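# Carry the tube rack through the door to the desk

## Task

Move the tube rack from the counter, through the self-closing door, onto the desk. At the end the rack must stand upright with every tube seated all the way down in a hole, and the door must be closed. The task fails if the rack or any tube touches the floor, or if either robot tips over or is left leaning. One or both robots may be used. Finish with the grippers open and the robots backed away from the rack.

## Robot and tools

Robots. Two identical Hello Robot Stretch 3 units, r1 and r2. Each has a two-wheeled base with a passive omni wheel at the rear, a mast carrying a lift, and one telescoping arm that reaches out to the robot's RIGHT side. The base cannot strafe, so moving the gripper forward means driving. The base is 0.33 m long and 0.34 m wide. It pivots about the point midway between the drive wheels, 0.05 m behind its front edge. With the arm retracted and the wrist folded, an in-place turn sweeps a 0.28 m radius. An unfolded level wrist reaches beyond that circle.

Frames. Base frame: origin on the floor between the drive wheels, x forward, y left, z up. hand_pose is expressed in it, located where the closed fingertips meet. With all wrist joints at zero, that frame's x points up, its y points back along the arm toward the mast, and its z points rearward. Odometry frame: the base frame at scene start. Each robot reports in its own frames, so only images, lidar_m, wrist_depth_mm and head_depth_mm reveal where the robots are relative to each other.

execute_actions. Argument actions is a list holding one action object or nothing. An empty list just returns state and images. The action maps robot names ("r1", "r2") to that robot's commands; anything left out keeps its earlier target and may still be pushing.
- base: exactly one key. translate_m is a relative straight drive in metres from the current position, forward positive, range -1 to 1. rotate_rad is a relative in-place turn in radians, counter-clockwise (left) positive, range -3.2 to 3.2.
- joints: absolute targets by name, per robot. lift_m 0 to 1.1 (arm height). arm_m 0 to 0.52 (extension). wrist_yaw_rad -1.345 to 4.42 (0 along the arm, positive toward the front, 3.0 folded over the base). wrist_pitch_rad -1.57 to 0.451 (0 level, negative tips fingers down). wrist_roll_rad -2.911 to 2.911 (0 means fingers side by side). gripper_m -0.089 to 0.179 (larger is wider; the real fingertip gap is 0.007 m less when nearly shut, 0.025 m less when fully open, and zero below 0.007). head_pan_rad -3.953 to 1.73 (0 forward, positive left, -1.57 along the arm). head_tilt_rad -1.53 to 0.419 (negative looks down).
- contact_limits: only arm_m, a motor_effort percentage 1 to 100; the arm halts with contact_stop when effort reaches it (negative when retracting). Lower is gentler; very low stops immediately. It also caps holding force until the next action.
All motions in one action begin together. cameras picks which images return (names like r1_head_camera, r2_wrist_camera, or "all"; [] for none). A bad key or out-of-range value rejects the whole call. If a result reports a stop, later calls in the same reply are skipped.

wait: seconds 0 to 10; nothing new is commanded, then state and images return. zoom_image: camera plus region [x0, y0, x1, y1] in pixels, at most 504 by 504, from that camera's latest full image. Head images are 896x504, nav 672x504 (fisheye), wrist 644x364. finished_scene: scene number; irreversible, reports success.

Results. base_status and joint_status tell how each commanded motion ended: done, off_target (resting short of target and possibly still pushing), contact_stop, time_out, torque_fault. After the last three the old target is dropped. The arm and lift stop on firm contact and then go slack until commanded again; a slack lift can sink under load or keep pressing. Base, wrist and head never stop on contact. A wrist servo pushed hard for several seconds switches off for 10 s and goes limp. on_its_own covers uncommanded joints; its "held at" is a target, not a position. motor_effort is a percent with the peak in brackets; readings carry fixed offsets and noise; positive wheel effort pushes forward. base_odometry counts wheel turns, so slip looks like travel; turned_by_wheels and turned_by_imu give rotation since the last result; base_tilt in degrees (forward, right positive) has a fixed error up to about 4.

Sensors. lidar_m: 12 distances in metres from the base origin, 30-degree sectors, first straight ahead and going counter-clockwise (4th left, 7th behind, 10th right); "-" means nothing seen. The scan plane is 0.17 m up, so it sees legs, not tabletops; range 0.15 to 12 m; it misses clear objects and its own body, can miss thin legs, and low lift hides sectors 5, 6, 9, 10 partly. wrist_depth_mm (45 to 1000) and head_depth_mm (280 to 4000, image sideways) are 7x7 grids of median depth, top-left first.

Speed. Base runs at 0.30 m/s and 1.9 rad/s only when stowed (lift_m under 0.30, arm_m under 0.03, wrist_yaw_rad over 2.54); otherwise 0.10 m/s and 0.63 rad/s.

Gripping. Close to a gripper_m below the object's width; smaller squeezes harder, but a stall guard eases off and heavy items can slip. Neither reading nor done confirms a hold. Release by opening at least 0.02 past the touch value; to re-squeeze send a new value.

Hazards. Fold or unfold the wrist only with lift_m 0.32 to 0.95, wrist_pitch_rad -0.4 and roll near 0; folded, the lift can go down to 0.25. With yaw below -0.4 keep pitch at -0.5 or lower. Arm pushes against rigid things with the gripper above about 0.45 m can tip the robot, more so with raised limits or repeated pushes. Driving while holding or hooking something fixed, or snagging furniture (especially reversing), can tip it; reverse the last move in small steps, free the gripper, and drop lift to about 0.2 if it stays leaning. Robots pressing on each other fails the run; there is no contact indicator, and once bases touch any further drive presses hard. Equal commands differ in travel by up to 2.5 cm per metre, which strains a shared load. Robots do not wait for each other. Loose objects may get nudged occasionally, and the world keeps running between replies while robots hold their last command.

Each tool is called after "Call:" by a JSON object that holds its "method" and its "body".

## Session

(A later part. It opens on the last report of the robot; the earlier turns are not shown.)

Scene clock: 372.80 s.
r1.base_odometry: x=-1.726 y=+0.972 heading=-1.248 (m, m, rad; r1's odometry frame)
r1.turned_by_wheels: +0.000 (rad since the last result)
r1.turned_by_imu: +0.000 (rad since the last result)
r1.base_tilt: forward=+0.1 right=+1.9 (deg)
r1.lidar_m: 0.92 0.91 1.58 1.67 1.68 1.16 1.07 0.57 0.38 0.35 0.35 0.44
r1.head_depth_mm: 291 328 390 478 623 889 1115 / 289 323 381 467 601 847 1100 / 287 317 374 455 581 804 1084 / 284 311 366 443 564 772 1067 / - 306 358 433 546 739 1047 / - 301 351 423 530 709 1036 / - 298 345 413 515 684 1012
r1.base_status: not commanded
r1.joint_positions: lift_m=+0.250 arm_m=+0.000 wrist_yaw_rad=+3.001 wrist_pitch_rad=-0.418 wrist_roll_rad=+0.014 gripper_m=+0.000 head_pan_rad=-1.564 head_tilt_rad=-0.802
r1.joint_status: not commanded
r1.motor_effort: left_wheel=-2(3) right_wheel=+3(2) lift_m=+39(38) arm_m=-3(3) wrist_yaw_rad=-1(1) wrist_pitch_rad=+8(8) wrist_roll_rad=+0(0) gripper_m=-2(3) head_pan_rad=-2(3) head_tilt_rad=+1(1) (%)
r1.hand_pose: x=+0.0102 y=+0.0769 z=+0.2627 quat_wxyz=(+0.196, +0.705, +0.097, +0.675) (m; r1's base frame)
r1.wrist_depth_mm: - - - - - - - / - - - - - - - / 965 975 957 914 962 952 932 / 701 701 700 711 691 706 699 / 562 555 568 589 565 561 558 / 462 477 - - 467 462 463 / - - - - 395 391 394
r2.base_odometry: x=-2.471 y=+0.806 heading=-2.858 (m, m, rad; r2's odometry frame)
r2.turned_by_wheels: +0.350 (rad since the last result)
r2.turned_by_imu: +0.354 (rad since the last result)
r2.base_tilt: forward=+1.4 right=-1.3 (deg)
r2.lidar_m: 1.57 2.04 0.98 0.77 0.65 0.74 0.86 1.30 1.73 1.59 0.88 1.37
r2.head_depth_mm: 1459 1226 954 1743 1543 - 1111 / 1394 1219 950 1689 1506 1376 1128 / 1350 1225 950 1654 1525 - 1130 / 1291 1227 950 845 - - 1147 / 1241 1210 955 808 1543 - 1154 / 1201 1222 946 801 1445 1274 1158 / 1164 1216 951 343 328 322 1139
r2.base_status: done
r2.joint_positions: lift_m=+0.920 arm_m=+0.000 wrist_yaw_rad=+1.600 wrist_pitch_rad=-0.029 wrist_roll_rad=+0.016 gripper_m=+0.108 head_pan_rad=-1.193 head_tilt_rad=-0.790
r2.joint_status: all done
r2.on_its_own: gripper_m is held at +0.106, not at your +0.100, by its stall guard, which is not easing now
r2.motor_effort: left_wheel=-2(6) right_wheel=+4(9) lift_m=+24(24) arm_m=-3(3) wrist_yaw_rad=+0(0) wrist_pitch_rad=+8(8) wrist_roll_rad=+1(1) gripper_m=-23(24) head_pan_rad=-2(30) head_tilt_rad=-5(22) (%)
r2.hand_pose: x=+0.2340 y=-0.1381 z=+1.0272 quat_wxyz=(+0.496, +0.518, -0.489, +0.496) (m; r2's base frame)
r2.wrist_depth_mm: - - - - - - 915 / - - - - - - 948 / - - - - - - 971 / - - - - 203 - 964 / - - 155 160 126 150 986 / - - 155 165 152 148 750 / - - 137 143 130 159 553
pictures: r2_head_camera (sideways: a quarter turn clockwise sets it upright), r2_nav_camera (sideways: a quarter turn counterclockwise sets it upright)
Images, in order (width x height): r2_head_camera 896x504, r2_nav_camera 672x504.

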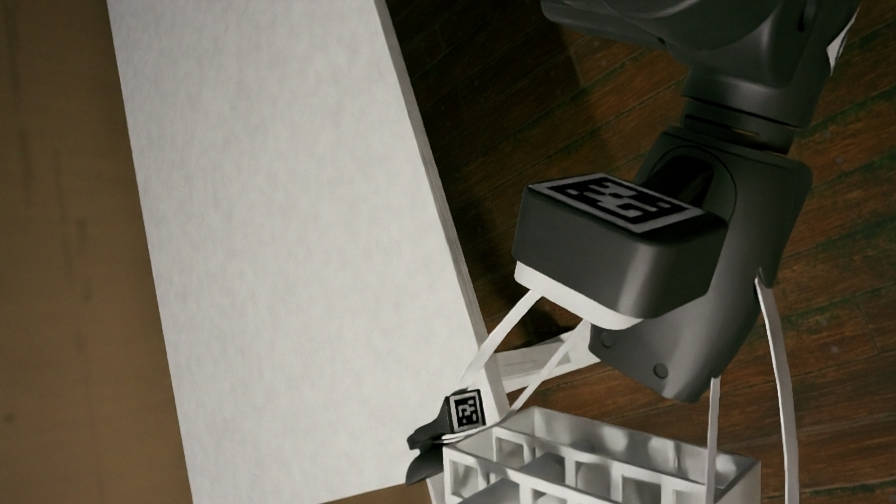

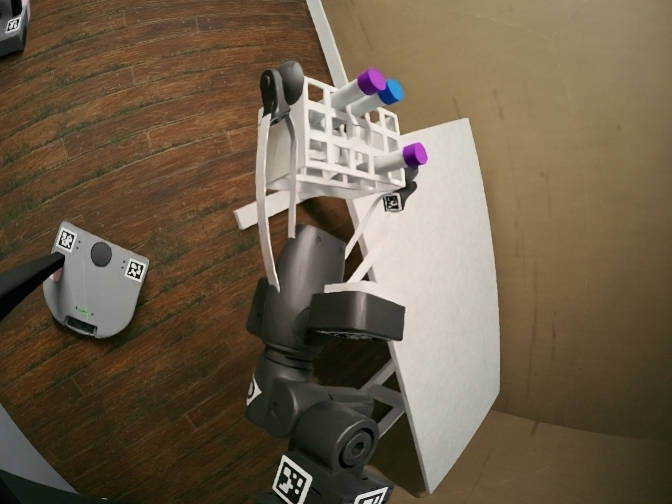

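Call:
{"method": "execute_actions", "body": {"actions": [{"r2":{"base":{"rotate_rad":0.35},"joints":{"head_pan_rad":-1.57,"wrist_yaw_rad":0.0}}}], "cameras": ["r2_head_camera","r2_nav_camera"]}}

Call:
{"method": "execute_actions", "body": {"actions": [{"r2":{"joints":{"arm_m":0.45}}}], "cameras": ["r2_head_camera","r2_nav_camera"]}}

Scene clock: 377.23 s.
r1.base_odometry: x=-1.726 y=+0.972 heading=-1.248 (m, m, rad; r1's odometry frame)
r1.turned_by_wheels: +0.000 (rad since the last result)
r1.turned_by_imu: +0.000 (rad since the last result)
r1.base_tilt: forward=+0.3 right=+1.9 (deg)
r1.lidar_m: 0.92 0.96 1.58 1.67 1.68 1.15 1.07 0.57 0.38 0.35 0.35 0.44
r1.head_depth_mm: 291 328 389 479 622 885 1117 / 289 322 381 466 602 843 1096 / 286 317 374 455 583 808 1087 / 284 312 366 444 564 770 1072 / - 306 358 433 546 740 1043 / - 301 352 422 530 710 1034 / - 297 345 413 515 683 1019
r1.base_status: not commanded
r1.joint_positions: lift_m=+0.250 arm_m=+0.000 wrist_yaw_rad=+3.001 wrist_pitch_rad=-0.418 wrist_roll_rad=+0.014 gripper_m=+0.000 head_pan_rad=-1.564 head_tilt_rad=-0.802
r1.joint_status: not commanded
r1.motor_effort: left_wheel=-2(3) right_wheel=+3(3) lift_m=+38(38) arm_m=-3(3) wrist_yaw_rad=-1(1) wrist_pitch_rad=+8(8) wrist_roll_rad=-1(0) gripper_m=-1(3) head_pan_rad=-3(3) head_tilt_rad=+1(1) (%)
r1.hand_pose: x=+0.0102 y=+0.0769 z=+0.2627 quat_wxyz=(+0.196, +0.705, +0.097, +0.675) (m; r1's base frame)
r1.wrist_depth_mm: - - - - - - - / - - - - - - - / 971 941 944 959 952 966 933 / 702 700 708 706 693 702 699 / 568 561 562 586 563 552 565 / 462 480 - - 459 471 457 / - - - - 391 397 390
r2.base_odometry: x=-2.471 y=+0.806 heading=-2.508 (m, m, rad; r2's odometry frame)
r2.turned_by_wheels: +0.350 (rad since the last result)
r2.turned_by_imu: +0.354 (rad since the last result)
r2.base_tilt: forward=+1.3 right=-1.4 (deg)
r2.lidar_m: 2.08 0.98 0.87 0.67 0.65 0.79 1.11 1.73 1.61 1.39 0.88 1.45
r2.head_depth_mm: 1466 1223 986 1817 - - - / 1424 1219 410 1649 - - 1127 / 1355 1224 441 - - - 1137 / 1304 1222 416 446 1487 1313 1148 / 1258 1225 979 821 1471 1297 1150 / 1207 1220 954 778 1475 1306 1146 / 1162 1223 955 821 1504 1307 1153
r2.base_status: done
r2.joint_positions: lift_m=+0.920 arm_m=+0.000 wrist_yaw_rad=+0.002 wrist_pitch_rad=-0.029 wrist_roll_rad=+0.016 gripper_m=+0.108 head_pan_rad=-1.563 head_tilt_rad=-0.790
r2.joint_status: all done
r2.on_its_own: gripper_m is held at +0.106, not at your +0.100, by its stall guard, which is not easing now
r2.motor_effort: left_wheel=-3(5) right_wheel=+5(8) lift_m=+24(24) arm_m=-3(3) wrist_yaw_rad=-2(5) wrist_pitch_rad=+8(8) wrist_roll_rad=+0(0) gripper_m=-23(23) head_pan_rad=-2(19) head_tilt_rad=-5(5) (%)
r2.hand_pose: x=-0.0210 y=-0.4009 z=+1.0272 quat_wxyz=(+0.702, +0.011, -0.712, -0.010) (m; r2's base frame)
r2.wrist_depth_mm: 891 982 - - - - - / 922 - - - - - - / 959 - - - 127 - - / 999 - - - - - - / 978 - 155 160 127 150 986 / - - 155 165 152 148 820 / - 550 137 143 130 160 -
pictures: r2_head_camera (sideways: a quarter turn clockwise sets it upright), r2_nav_camera (sideways: a quarter turn counterclockwise sets it upright)
Images, in order (width x height): r2_head_camera 896x504, r2_nav_camera 672x504.

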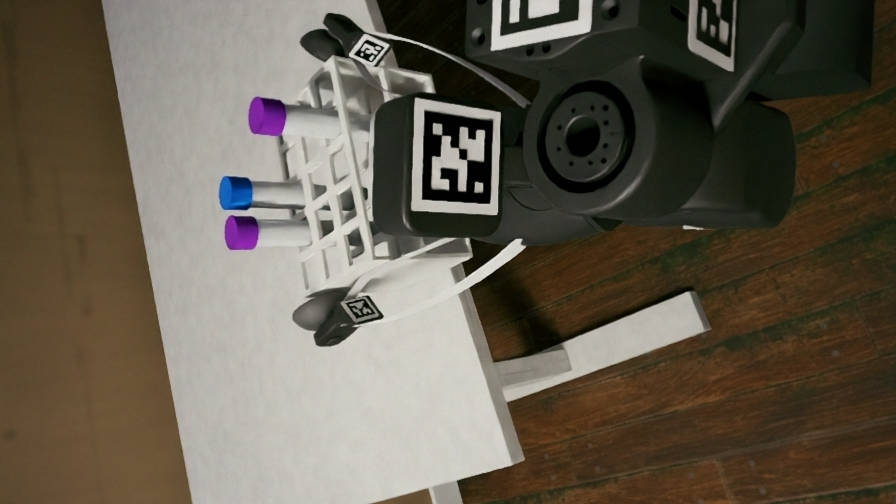

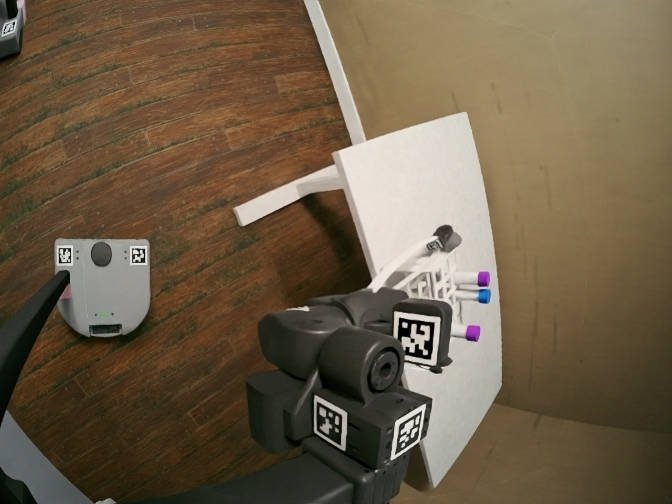

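Scene clock: 381.73 s.
r1.base_odometry: x=-1.726 y=+0.972 heading=-1.248 (m, m, rad; r1's odometry frame)
r1.turned_by_wheels: +0.000 (rad since the last result)
r1.turned_by_imu: +0.000 (rad since the last result)
r1.base_tilt: forward=+0.2 right=+1.8 (deg)
r1.lidar_m: 0.92 0.96 1.58 1.67 1.68 1.16 1.07 0.57 0.38 0.35 0.35 0.44
r1.head_depth_mm: 291 328 390 479 622 887 1119 / 290 323 381 466 603 844 1096 / 287 317 374 455 582 808 1086 / 284 311 366 443 562 772 1073 / - 306 359 433 546 741 1048 / - 301 351 423 531 710 1032 / - 297 345 413 514 683 1014
r1.base_status: not commanded
r1.joint_positions: lift_m=+0.250 arm_m=+0.000 wrist_yaw_rad=+3.001 wrist_pitch_rad=-0.418 wrist_roll_rad=+0.014 gripper_m=+0.000 head_pan_rad=-1.564 head_tilt_rad=-0.802
r1.joint_status: not commanded
r1.motor_effort: left_wheel=-1(3) right_wheel=+3(2) lift_m=+39(39) arm_m=-3(3) wrist_yaw_rad=-2(1) wrist_pitch_rad=+8(8) wrist_roll_rad=-1(0) gripper_m=-2(2) head_pan_rad=-3(3) head_tilt_rad=+0(1) (%)
r1.hand_pose: x=+0.0102 y=+0.0769 z=+0.2627 quat_wxyz=(+0.196, +0.705, +0.097, +0.675) (m; r1's base frame)
r1.wrist_depth_mm: - - - - - - - / - - - - - - - / 961 960 964 950 958 947 977 / 690 708 697 707 711 710 702 / 559 563 577 584 566 549 562 / 460 482 - - 468 466 461 / - - - - 397 394 391
r2.base_odometry: x=-2.471 y=+0.806 heading=-2.508 (m, m, rad; r2's odometry frame)
r2.turned_by_wheels: +0.000 (rad since the last result)
r2.turned_by_imu: -0.001 (rad since the last result)
r2.base_tilt: forward=+1.4 right=-1.4 (deg)
r2.lidar_m: 2.09 0.98 0.87 0.67 0.65 0.79 1.11 1.72 1.60 1.39 0.88 1.45
r2.head_depth_mm: 1439 - 923 1779 1511 1311 1155 / 1361 1126 953 1733 1496 1307 1149 / 1282 1130 945 1666 1512 1308 1154 / 1242 1173 949 846 1508 1309 1149 / 1248 1213 953 821 1463 1293 1153 / 1203 1217 952 779 1470 1312 1150 / 1158 1220 953 823 1516 1303 1147
r2.base_status: not commanded
r2.joint_positions: lift_m=+0.920 arm_m=+0.450 wrist_yaw_rad=+0.000 wrist_pitch_rad=-0.029 wrist_roll_rad=+0.016 gripper_m=+0.108 head_pan_rad=-1.563 head_tilt_rad=-0.790
r2.joint_status: all done
r2.on_its_own: gripper_m is held at +0.106, not at your +0.100, by its stall guard, which is not easing now
r2.motor_effort: left_wheel=-3(3) right_wheel=+5(4) lift_m=+24(24) arm_m=+4(3) wrist_yaw_rad=-1(3) wrist_pitch_rad=+8(8) wrist_roll_rad=+0(1) gripper_m=-23(22) head_pan_rad=-3(3) head_tilt_rad=-5(5) (%)
r2.hand_pose: x=-0.0214 y=-0.8501 z=+1.0272 quat_wxyz=(+0.702, +0.010, -0.712, -0.010) (m; r2's base frame)
r2.wrist_depth_mm: 586 622 695 763 876 - - / 599 642 715 815 929 - - / 607 661 713 793 904 - - / 628 691 736 823 908 - - / 643 691 155 159 126 149 978 / 667 - 155 165 152 148 728 / 592 543 137 142 130 160 528
pictures: r2_head_camera (sideways: a quarter turn clockwise sets it upright), r2_nav_camera (sideways: a quarter turn counterclockwise sets it upright)
Images, in order (width x height): r2_head_camera 896x504, r2_nav_camera 672x504.

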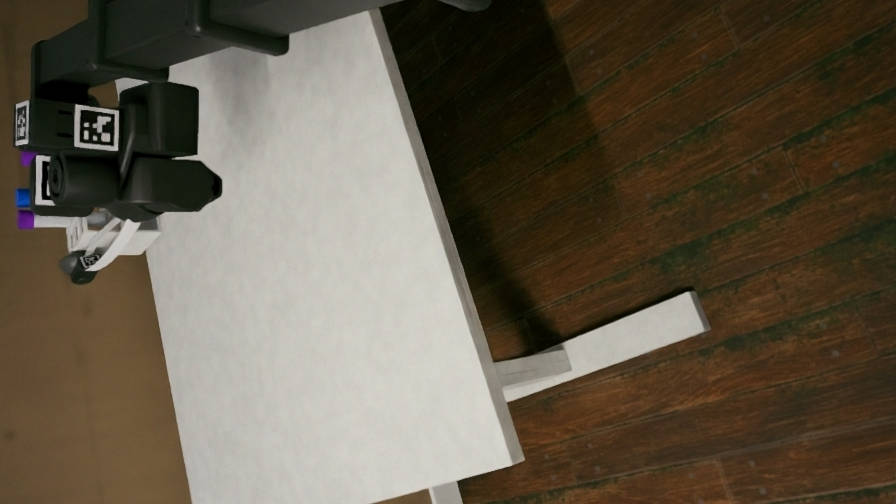

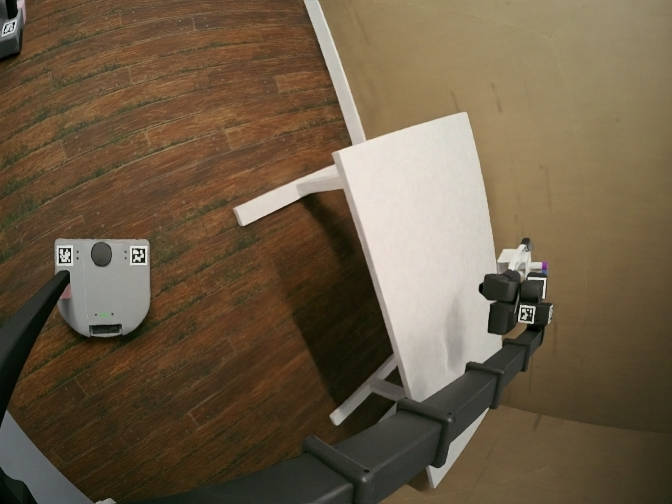

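Call:
{"method": "execute_actions", "body": {"actions": [{"r2":{"joints":{"lift_m":0.74}}}], "cameras": ["r2_head_camera","r2_wrist_camera"]}}

Scene clock: 384.67 s.
r1.base_odometry: x=-1.726 y=+0.972 heading=-1.248 (m, m, rad; r1's odometry frame)
r1.turned_by_wheels: +0.000 (rad since the last result)
r1.turned_by_imu: +0.000 (rad since the last result)
r1.base_tilt: forward=+0.3 right=+1.9 (deg)
r1.lidar_m: 0.91 0.96 1.58 1.67 1.68 1.15 1.07 0.57 0.38 0.35 0.35 0.44
r1.head_depth_mm: 291 329 390 480 623 888 1120 / 289 323 381 466 600 844 1102 / 287 317 374 455 582 805 1086 / 284 311 366 443 563 770 1071 / - 306 359 433 546 741 1044 / - 301 351 423 530 709 1028 / - 297 345 413 514 682 1018
r1.base_status: not commanded
r1.joint_positions: lift_m=+0.250 arm_m=+0.000 wrist_yaw_rad=+3.001 wrist_pitch_rad=-0.418 wrist_roll_rad=+0.014 gripper_m=+0.000 head_pan_rad=-1.564 head_tilt_rad=-0.802
r1.joint_status: not commanded
r1.motor_effort: left_wheel=-2(3) right_wheel=+3(3) lift_m=+39(38) arm_m=-3(3) wrist_yaw_rad=-1(1) wrist_pitch_rad=+8(8) wrist_roll_rad=+0(0) gripper_m=-2(2) head_pan_rad=-3(3) head_tilt_rad=+1(1) (%)
r1.hand_pose: x=+0.0102 y=+0.0769 z=+0.2627 quat_wxyz=(+0.196, +0.705, +0.097, +0.675) (m; r1's base frame)
r1.wrist_depth_mm: - - - - - - - / - - - - - - - / 939 963 940 932 944 938 918 / 706 700 707 708 689 701 701 / 557 563 576 580 557 553 554 / 465 474 - - 461 466 459 / - - - - 396 390 399
r2.base_odometry: x=-2.471 y=+0.806 heading=-2.508 (m, m, rad; r2's odometry frame)
r2.turned_by_wheels: +0.000 (rad since the last result)
r2.turned_by_imu: +0.000 (rad since the last result)
r2.base_tilt: forward=+1.4 right=-1.4 (deg)
r2.lidar_m: 2.08 0.98 0.87 0.67 0.65 0.79 1.12 1.72 1.60 1.39 0.88 1.46
r2.head_depth_mm: 1464 1218 948 1824 - - - / 1435 1248 - 1739 1504 1304 1150 / 1365 1277 - 1655 1504 1303 1148 / 1306 1218 922 844 1505 1306 1152 / 1265 1214 948 821 1478 1301 1159 / 1218 1215 950 781 1472 1303 1152 / 1167 1217 947 822 1510 1300 1151
r2.base_status: not commanded
r2.joint_positions: lift_m=+0.740 arm_m=+0.450 wrist_yaw_rad=+0.000 wrist_pitch_rad=-0.029 wrist_roll_rad=+0.016 gripper_m=+0.108 head_pan_rad=-1.563 head_tilt_rad=-0.790
r2.joint_status: all done
r2.on_its_own: gripper_m is held at +0.106, not at your +0.100, by its stall guard, which is not easing now
r2.motor_effort: left_wheel=-4(3) right_wheel=+5(5) lift_m=+21(20) arm_m=+4(4) wrist_yaw_rad=+0(0) wrist_pitch_rad=+8(8) wrist_roll_rad=+0(0) gripper_m=-23(24) head_pan_rad=-3(3) head_tilt_rad=-4(4) (%)
r2.hand_pose: x=-0.0214 y=-0.8501 z=+0.8474 quat_wxyz=(+0.702, +0.010, -0.712, -0.010) (m; r2's base frame)
r2.wrist_depth_mm: 583 618 696 765 862 - - / 595 650 736 808 906 - - / 609 671 710 807 903 - - / 634 683 734 698 666 845 823 / 539 570 154 161 126 150 503 / 388 - 155 165 152 148 373 / 296 280 137 143 130 159 271
pictures: r2_head_camera (sideways: a quarter turn clockwise sets it upright), r2_wrist_camera
Images, in order (width x height): r2_head_camera 896x504, r2_wrist_camera 644x364.

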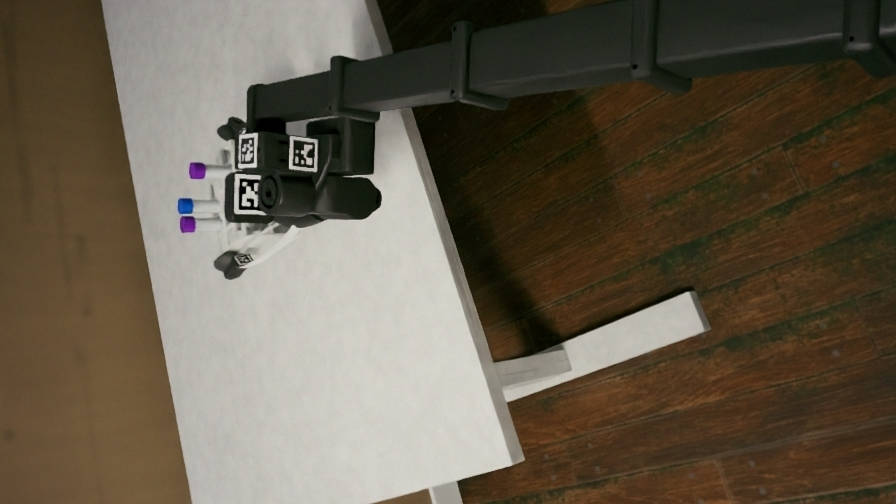

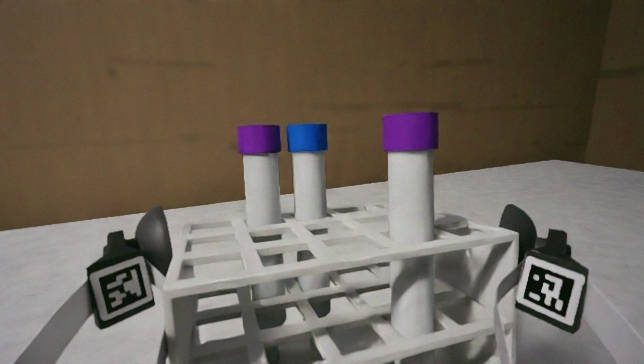

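Still above; lower slowly.

Call:
{"method": "execute_actions", "body": {"actions": [{"r2":{"joints":{"lift_m":0.67}}}], "cameras": ["r2_nav_camera","r2_wrist_camera"]}}

Scene clock: 386.40 s.
r1.base_odometry: x=-1.726 y=+0.972 heading=-1.248 (m, m, rad; r1's odometry frame)
r1.turned_by_wheels: +0.000 (rad since the last result)
r1.turned_by_imu: +0.000 (rad since the last result)
r1.base_tilt: forward=+0.2 right=+1.8 (deg)
r1.lidar_m: 0.92 0.96 1.58 1.66 1.69 1.15 1.07 0.57 0.38 0.35 0.35 0.44
r1.head_depth_mm: 291 328 390 479 622 884 1121 / 290 323 381 467 601 844 1097 / 287 317 374 455 581 806 1089 / 284 311 366 444 565 771 1072 / - 306 359 433 546 739 1048 / - 301 351 422 530 709 1038 / - 298 345 413 514 682 1018
r1.base_status: not commanded
r1.joint_positions: lift_m=+0.250 arm_m=+0.000 wrist_yaw_rad=+3.001 wrist_pitch_rad=-0.418 wrist_roll_rad=+0.014 gripper_m=+0.000 head_pan_rad=-1.564 head_tilt_rad=-0.802
r1.joint_status: not commanded
r1.motor_effort: left_wheel=-2(3) right_wheel=+3(3) lift_m=+38(39) arm_m=-3(3) wrist_yaw_rad=-1(1) wrist_pitch_rad=+8(8) wrist_roll_rad=+0(1) gripper_m=-1(3) head_pan_rad=-3(3) head_tilt_rad=+2(1) (%)
r1.hand_pose: x=+0.0102 y=+0.0769 z=+0.2627 quat_wxyz=(+0.196, +0.705, +0.097, +0.675) (m; r1's base frame)
r1.wrist_depth_mm: - - - - - - - / - - - - - - - / 962 990 952 942 961 967 933 / 695 703 696 704 701 701 704 / 556 559 572 592 567 551 572 / 467 474 - - 467 463 457 / - - - - 401 399 394
r2.base_odometry: x=-2.471 y=+0.806 heading=-2.508 (m, m, rad; r2's odometry frame)
r2.turned_by_wheels: +0.000 (rad since the last result)
r2.turned_by_imu: +0.000 (rad since the last result)
r2.base_tilt: forward=+1.4 right=-1.3 (deg)
r2.lidar_m: 2.08 0.98 0.87 0.67 0.65 0.79 1.11 1.72 1.61 1.39 0.88 1.45
r2.head_depth_mm: 1454 1222 950 1775 1505 1334 - / 1414 1228 981 1706 1495 1310 1148 / 1363 1215 - 1711 1509 1309 1154 / 1309 1220 906 841 1513 1307 1163 / 1261 1218 947 821 1482 1300 1151 / 1211 1213 951 779 1475 1307 1141 / 1166 1222 949 825 1505 1299 1155
r2.base_status: not commanded
r2.joint_positions: lift_m=+0.670 arm_m=+0.450 wrist_yaw_rad=+0.000 wrist_pitch_rad=-0.022 wrist_roll_rad=+0.016 gripper_m=+0.108 head_pan_rad=-1.563 head_tilt_rad=-0.790
r2.joint_status: all done
r2.on_its_own: gripper_m is held at +0.106, not at your +0.100, by its stall guard, which is not easing now
r2.motor_effort: left_wheel=-3(2) right_wheel=+5(5) lift_m=+20(21) arm_m=+4(4) wrist_yaw_rad=-1(1) wrist_pitch_rad=+6(8) wrist_roll_rad=+0(0) gripper_m=-24(22) head_pan_rad=-3(2) head_tilt_rad=-5(4) (%)
r2.hand_pose: x=-0.0214 y=-0.8503 z=+0.7792 quat_wxyz=(+0.702, +0.008, -0.712, -0.008) (m; r2's base frame)
r2.wrist_depth_mm: 579 642 699 789 866 - - / 588 650 717 781 916 - - / 605 675 721 798 880 - - / 602 589 512 451 123 564 551 / 353 379 148 160 123 147 330 / 262 - 149 164 146 148 244 / 186 182 134 168 132 161 177
pictures: r2_nav_camera (sideways: a quarter turn counterclockwise sets it upright), r2_wrist_camera
Images, in order (width x height): r2_nav_camera 672x504, r2_wrist_camera 644x364.

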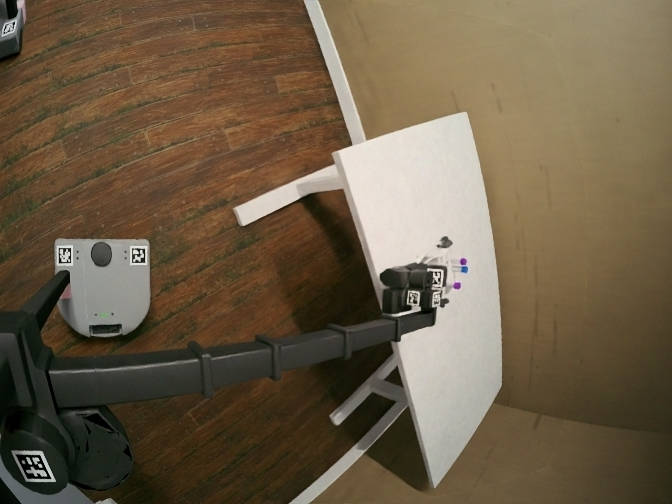

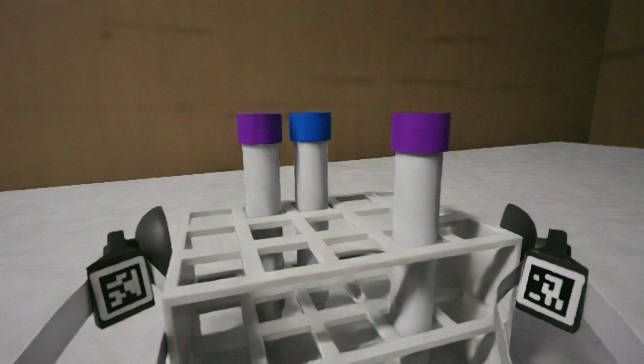

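Call:
{"method": "execute_actions", "body": {"actions": [{"r2":{"joints":{"gripper_m":0.179,"lift_m":0.69}}}], "cameras": []}}

Call:
{"method": "execute_actions", "body": {"actions": [{"r2":{"joints":{"arm_m":0.25,"head_tilt_rad":-0.5}}}], "cameras": ["r2_head_camera","r2_wrist_camera","r1_nav_camera"]}}

Scene clock: 388.20 s.
r1.base_odometry: x=-1.726 y=+0.972 heading=-1.248 (m, m, rad; r1's odometry frame)
r1.turned_by_wheels: +0.000 (rad since the last result)
r1.turned_by_imu: +0.000 (rad since the last result)
r1.base_tilt: forward=+0.1 right=+1.9 (deg)
r1.lidar_m: 0.92 0.96 1.57 1.67 1.69 1.16 1.07 0.57 0.38 0.35 0.35 0.44
r1.head_depth_mm: 291 329 390 479 621 888 1118 / 290 322 382 467 601 844 1098 / 287 317 373 454 580 809 1082 / 284 311 366 444 564 774 1068 / - 306 359 433 546 738 1050 / - 301 352 422 530 709 1036 / - 297 345 413 515 685 1017
r1.base_status: not commanded
r1.joint_positions: lift_m=+0.250 arm_m=+0.000 wrist_yaw_rad=+3.001 wrist_pitch_rad=-0.418 wrist_roll_rad=+0.014 gripper_m=+0.000 head_pan_rad=-1.564 head_tilt_rad=-0.802
r1.joint_status: not commanded
r1.motor_effort: left_wheel=-2(3) right_wheel=+2(3) lift_m=+39(38) arm_m=-3(3) wrist_yaw_rad=-1(1) wrist_pitch_rad=+7(8) wrist_roll_rad=+0(0) gripper_m=-2(4) head_pan_rad=-3(3) head_tilt_rad=+0(1) (%)
r1.hand_pose: x=+0.0102 y=+0.0769 z=+0.2627 quat_wxyz=(+0.196, +0.705, +0.097, +0.675) (m; r1's base frame)
r1.wrist_depth_mm: - - - - - - - / - - - - - - - / 961 942 948 938 944 956 943 / 694 723 713 714 701 707 699 / 560 570 568 587 557 568 560 / 462 483 - - 464 459 467 / - - - - 394 396 392
r2.base_odometry: x=-2.471 y=+0.806 heading=-2.508 (m, m, rad; r2's odometry frame)
r2.turned_by_wheels: +0.000 (rad since the last result)
r2.turned_by_imu: +0.000 (rad since the last result)
r2.base_tilt: forward=+1.4 right=-1.3 (deg)
r2.lidar_m: 2.08 0.98 0.87 0.67 0.65 0.79 1.11 1.73 1.60 1.39 0.88 1.46
r2.head_depth_mm: 1468 1226 950 1806 1526 - - / 1414 1223 1013 1760 1494 1314 1153 / 1368 1227 - 1706 1509 1304 1143 / 1302 1223 909 842 1505 1302 1147 / 1251 1219 945 819 1475 1300 1150 / 1203 1222 952 777 1482 1307 1151 / 1162 1224 950 826 1518 1303 1152
r2.base_status: not commanded
r2.joint_positions: lift_m=+0.690 arm_m=+0.450 wrist_yaw_rad=+0.000 wrist_pitch_rad=-0.024 wrist_roll_rad=+0.016 gripper_m=+0.179 head_pan_rad=-1.563 head_tilt_rad=-0.790
r2.joint_status: all done
r2.motor_effort: left_wheel=-3(3) right_wheel=+4(5) lift_m=+27(32) arm_m=+4(4) wrist_yaw_rad=+0(1) wrist_pitch_rad=+6(7) wrist_roll_rad=+0(0) gripper_m=+0(93) head_pan_rad=-2(3) head_tilt_rad=-4(5) (%)
r2.hand_pose: x=-0.0214 y=-0.8502 z=+0.7983 quat_wxyz=(+0.702, +0.009, -0.712, -0.009) (m; r2's base frame)
r2.wrist_depth_mm: 578 630 702 779 876 990 - / 603 643 724 807 908 - - / 615 662 743 827 963 - - / 624 657 145 515 508 635 627 / 406 417 337 161 158 383 410 / 303 259 150 144 124 144 290 / 210 209 113 143 127 158 206
pictures: none
No camera images: the call's "cameras" was empty. Leave "cameras" out to get every camera's image.

Scene clock: 390.90 s.
r1.base_odometry: x=-1.726 y=+0.972 heading=-1.248 (m, m, rad; r1's odometry frame)
r1.turned_by_wheels: +0.000 (rad since the last result)
r1.turned_by_imu: +0.000 (rad since the last result)
r1.base_tilt: forward=+0.0 right=+1.9 (deg)
r1.lidar_m: 0.92 0.96 1.57 1.67 1.68 1.16 1.07 0.57 0.38 0.35 0.35 0.44
r1.head_depth_mm: 291 329 390 479 622 887 1120 / 290 322 382 467 601 847 1101 / 287 317 374 456 581 808 1086 / 284 311 366 444 563 771 1066 / - 306 358 432 545 739 1044 / - 301 352 422 529 710 1038 / - 297 345 413 515 683 1016
r1.base_status: not commanded
r1.joint_positions: lift_m=+0.250 arm_m=+0.000 wrist_yaw_rad=+3.001 wrist_pitch_rad=-0.418 wrist_roll_rad=+0.014 gripper_m=+0.000 head_pan_rad=-1.564 head_tilt_rad=-0.802
r1.joint_status: not commanded
r1.motor_effort: left_wheel=-2(3) right_wheel=+3(3) lift_m=+38(38) arm_m=-3(3) wrist_yaw_rad=-1(1) wrist_pitch_rad=+8(8) wrist_roll_rad=+0(0) gripper_m=-2(3) head_pan_rad=-3(3) head_tilt_rad=+1(1) (%)
r1.hand_pose: x=+0.0102 y=+0.0769 z=+0.2627 quat_wxyz=(+0.196, +0.705, +0.097, +0.675) (m; r1's base frame)
r1.wrist_depth_mm: - - - - - - - / - - - - - - - / 976 971 942 952 964 947 952 / 699 701 698 713 707 700 698 / 555 563 567 591 561 558 558 / 472 482 - - 463 467 463 / - - - - 400 394 393
r2.base_odometry: x=-2.471 y=+0.806 heading=-2.508 (m, m, rad; r2's odometry frame)
r2.turned_by_wheels: +0.000 (rad since the last result)
r2.turned_by_imu: +0.000 (rad since the last result)
r2.base_tilt: forward=+1.4 right=-1.3 (deg)
r2.lidar_m: 2.08 0.98 0.87 0.67 0.65 0.79 1.11 1.73 1.60 1.39 0.88 1.45
r2.head_depth_mm: 1411 1570 1680 1152 970 1610 1355 / 1360 1493 1598 1146 933 - 1268 / 1298 1433 1541 1141 897 - 1272 / 1244 1373 1484 1138 879 1527 1298 / 1200 1309 1429 1142 859 1472 1301 / 1150 1256 1380 1136 861 755 1298 / 1113 1217 1323 1138 856 754 1300
r2.base_status: not commanded
r2.joint_positions: lift_m=+0.690 arm_m=+0.250 wrist_yaw_rad=+0.000 wrist_pitch_rad=-0.024 wrist_roll_rad=+0.016 gripper_m=+0.179 head_pan_rad=-1.563 head_tilt_rad=-0.507
r2.joint_status: all done
r2.motor_effort: left_wheel=-3(3) right_wheel=+5(4) lift_m=+27(27) arm_m=-4(6) wrist_yaw_rad=+1(0) wrist_pitch_rad=+6(6) wrist_roll_rad=+0(0) gripper_m=+1(0) head_pan_rad=-2(2) head_tilt_rad=+3(21) (%)
r2.hand_pose: x=-0.0214 y=-0.6509 z=+0.7983 quat_wxyz=(+0.702, +0.009, -0.712, -0.009) (m; r2's base frame)
r2.wrist_depth_mm: 718 790 850 969 - - - / 733 818 891 971 - - - / 764 817 932 - - - - / 737 696 683 352 570 640 629 / 409 421 395 333 359 390 410 / 306 282 282 278 278 276 289 / 211 219 218 216 216 214 225
pictures: r1_nav_camera (sideways: a quarter turn counterclockwise sets it upright), r2_head_camera (sideways: a quarter turn clockwise sets it upright), r2_wrist_camera
Images, in order (width x height): r1_nav_camera 672x504, r2_head_camera 896x504, r2_wrist_camera 644x364.

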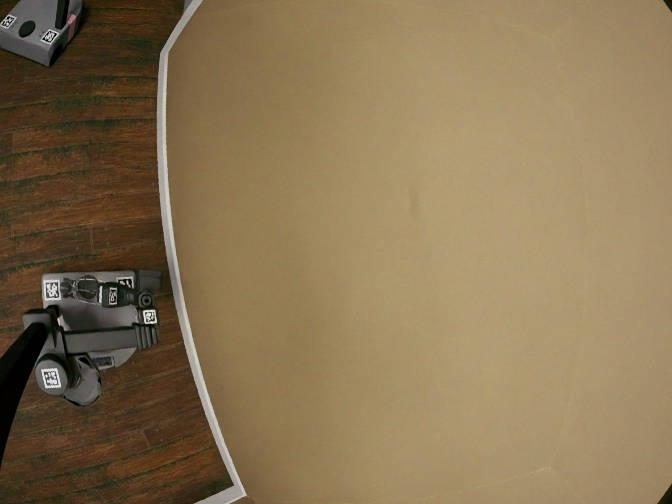

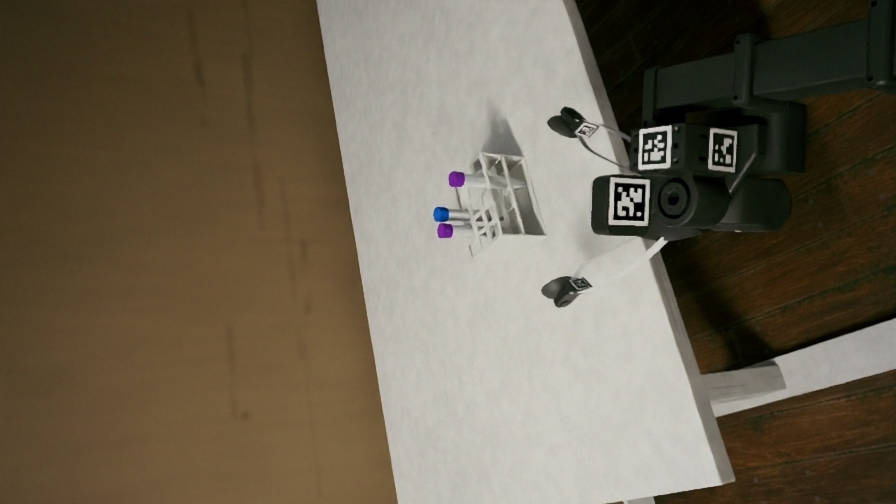

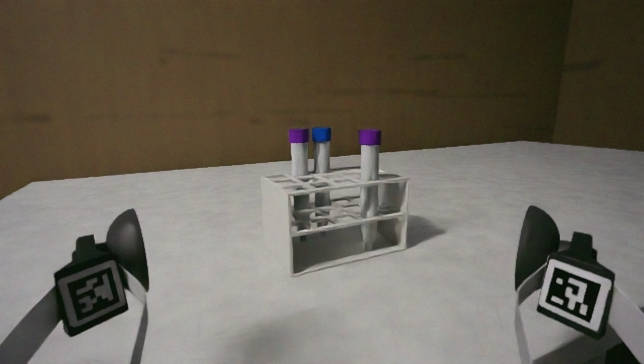

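Tubes look seated. Check door.

Call:
{"method": "execute_actions", "body": {"actions": [{"r2":{"joints":{"arm_m":0.0,"head_tilt_rad":-0.1,"head_pan_rad":-2.7}}}], "cameras": ["r2_head_camera","r2_nav_camera"]}}

Scene clock: 394.23 s.
r1.base_odometry: x=-1.726 y=+0.972 heading=-1.248 (m, m, rad; r1's odometry frame)
r1.turned_by_wheels: +0.000 (rad since the last result)
r1.turned_by_imu: +0.000 (rad since the last result)
r1.base_tilt: forward=+0.1 right=+2.0 (deg)
r1.lidar_m: 0.92 0.96 1.58 1.67 1.68 1.16 1.07 0.57 0.38 0.35 0.35 0.44
r1.head_depth_mm: 292 329 390 480 622 887 1119 / 289 322 382 467 602 844 1098 / 286 317 373 455 580 805 1086 / 284 311 366 444 564 770 1072 / - 306 359 433 547 740 1046 / - 301 351 423 531 712 1030 / - 298 345 412 516 682 1014
r1.base_status: not commanded
r1.joint_positions: lift_m=+0.250 arm_m=+0.000 wrist_yaw_rad=+3.001 wrist_pitch_rad=-0.418 wrist_roll_rad=+0.014 gripper_m=+0.000 head_pan_rad=-1.564 head_tilt_rad=-0.802
r1.joint_status: not commanded
r1.motor_effort: left_wheel=-2(3) right_wheel=+3(3) lift_m=+38(38) arm_m=-3(3) wrist_yaw_rad=-1(1) wrist_pitch_rad=+8(8) wrist_roll_rad=+0(0) gripper_m=-3(2) head_pan_rad=-3(3) head_tilt_rad=+1(1) (%)
r1.hand_pose: x=+0.0102 y=+0.0769 z=+0.2627 quat_wxyz=(+0.196, +0.705, +0.097, +0.675) (m; r1's base frame)
r1.wrist_depth_mm: - - - - - - - / - - - - - - - / 936 939 970 959 986 964 946 / 710 713 709 710 712 712 708 / 561 567 557 573 566 562 553 / 467 482 - - 468 464 461 / - - - - 393 396 396
r2.base_odometry: x=-2.471 y=+0.806 heading=-2.508 (m, m, rad; r2's odometry frame)
r2.turned_by_wheels: +0.000 (rad since the last result)
r2.turned_by_imu: +0.000 (rad since the last result)
r2.base_tilt: forward=+1.4 right=-1.3 (deg)
r2.lidar_m: 2.08 0.98 0.87 0.67 0.65 0.79 1.11 1.72 1.60 1.39 0.88 1.45
r2.head_depth_mm: 1574 1602 1661 1689 1752 1806 1823 / 1571 1606 1651 1701 1751 1800 1835 / 1580 1626 1677 1718 1772 1814 1834 / 1585 1634 1678 1734 1764 1824 1870 / 1612 1646 1691 1726 1779 1838 1872 / 1602 1669 1680 1744 1801 1855 1859 / 1622 1660 1698 1742 1785 1872 1860
r2.base_status: not commanded
r2.joint_positions: lift_m=+0.690 arm_m=+0.001 wrist_yaw_rad=+0.000 wrist_pitch_rad=-0.024 wrist_roll_rad=+0.016 gripper_m=+0.179 head_pan_rad=-2.693 head_tilt_rad=-0.112
r2.joint_status: all done
r2.motor_effort: left_wheel=-3(3) right_wheel=+5(4) lift_m=+27(27) arm_m=-4(1) wrist_yaw_rad=+0(0) wrist_pitch_rad=+7(6) wrist_roll_rad=+1(0) gripper_m=+0(0) head_pan_rad=-3(31) head_tilt_rad=+5(25) (%)
r2.hand_pose: x=-0.0214 y=-0.4011 z=+0.7983 quat_wxyz=(+0.702, +0.009, -0.712, -0.009) (m; r2's base frame)
r2.wrist_depth_mm: 887 973 - - - - - / 931 - - - - - - / 926 - - - - - - / 961 719 697 577 661 660 735 / 960 430 403 407 468 - - / 308 324 - - - - - / - - - - - - -
pictures: r2_head_camera (sideways: a quarter turn clockwise sets it upright), r2_nav_camera (sideways: a quarter turn counterclockwise sets it upright)
Images, in order (width x height): r2_head_camera 896x504, r2_nav_camera 672x504.

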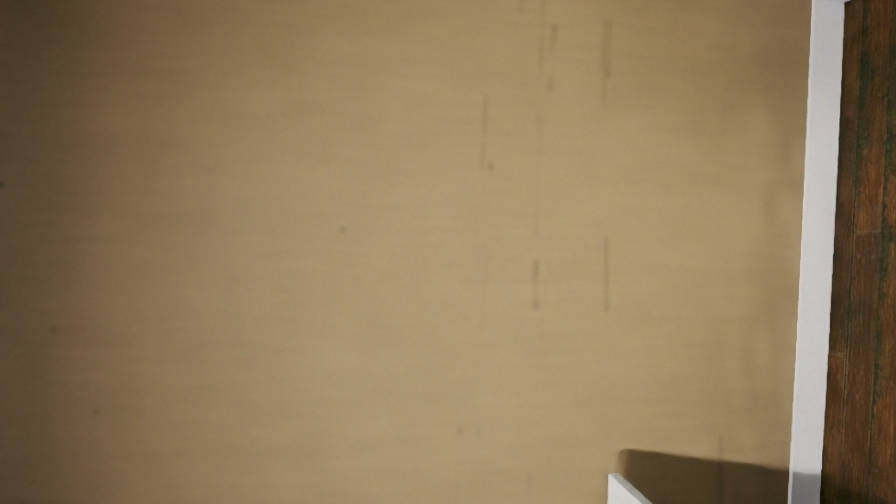

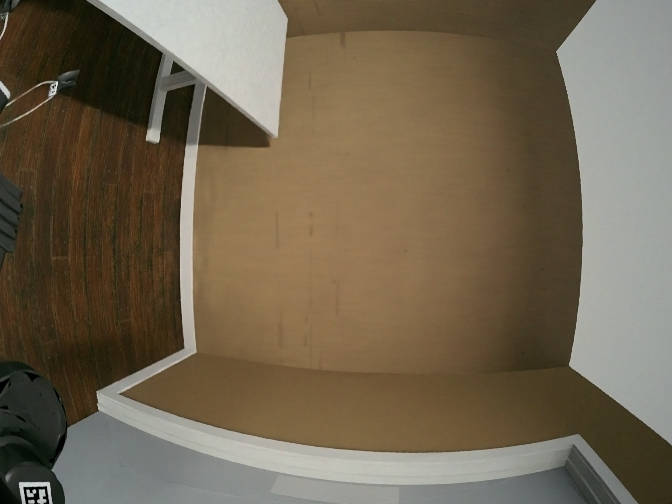

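Door appears shut.

Call:
{"method": "finished_scene", "body": {"scene": 1}}

The scene is finished: the task was done.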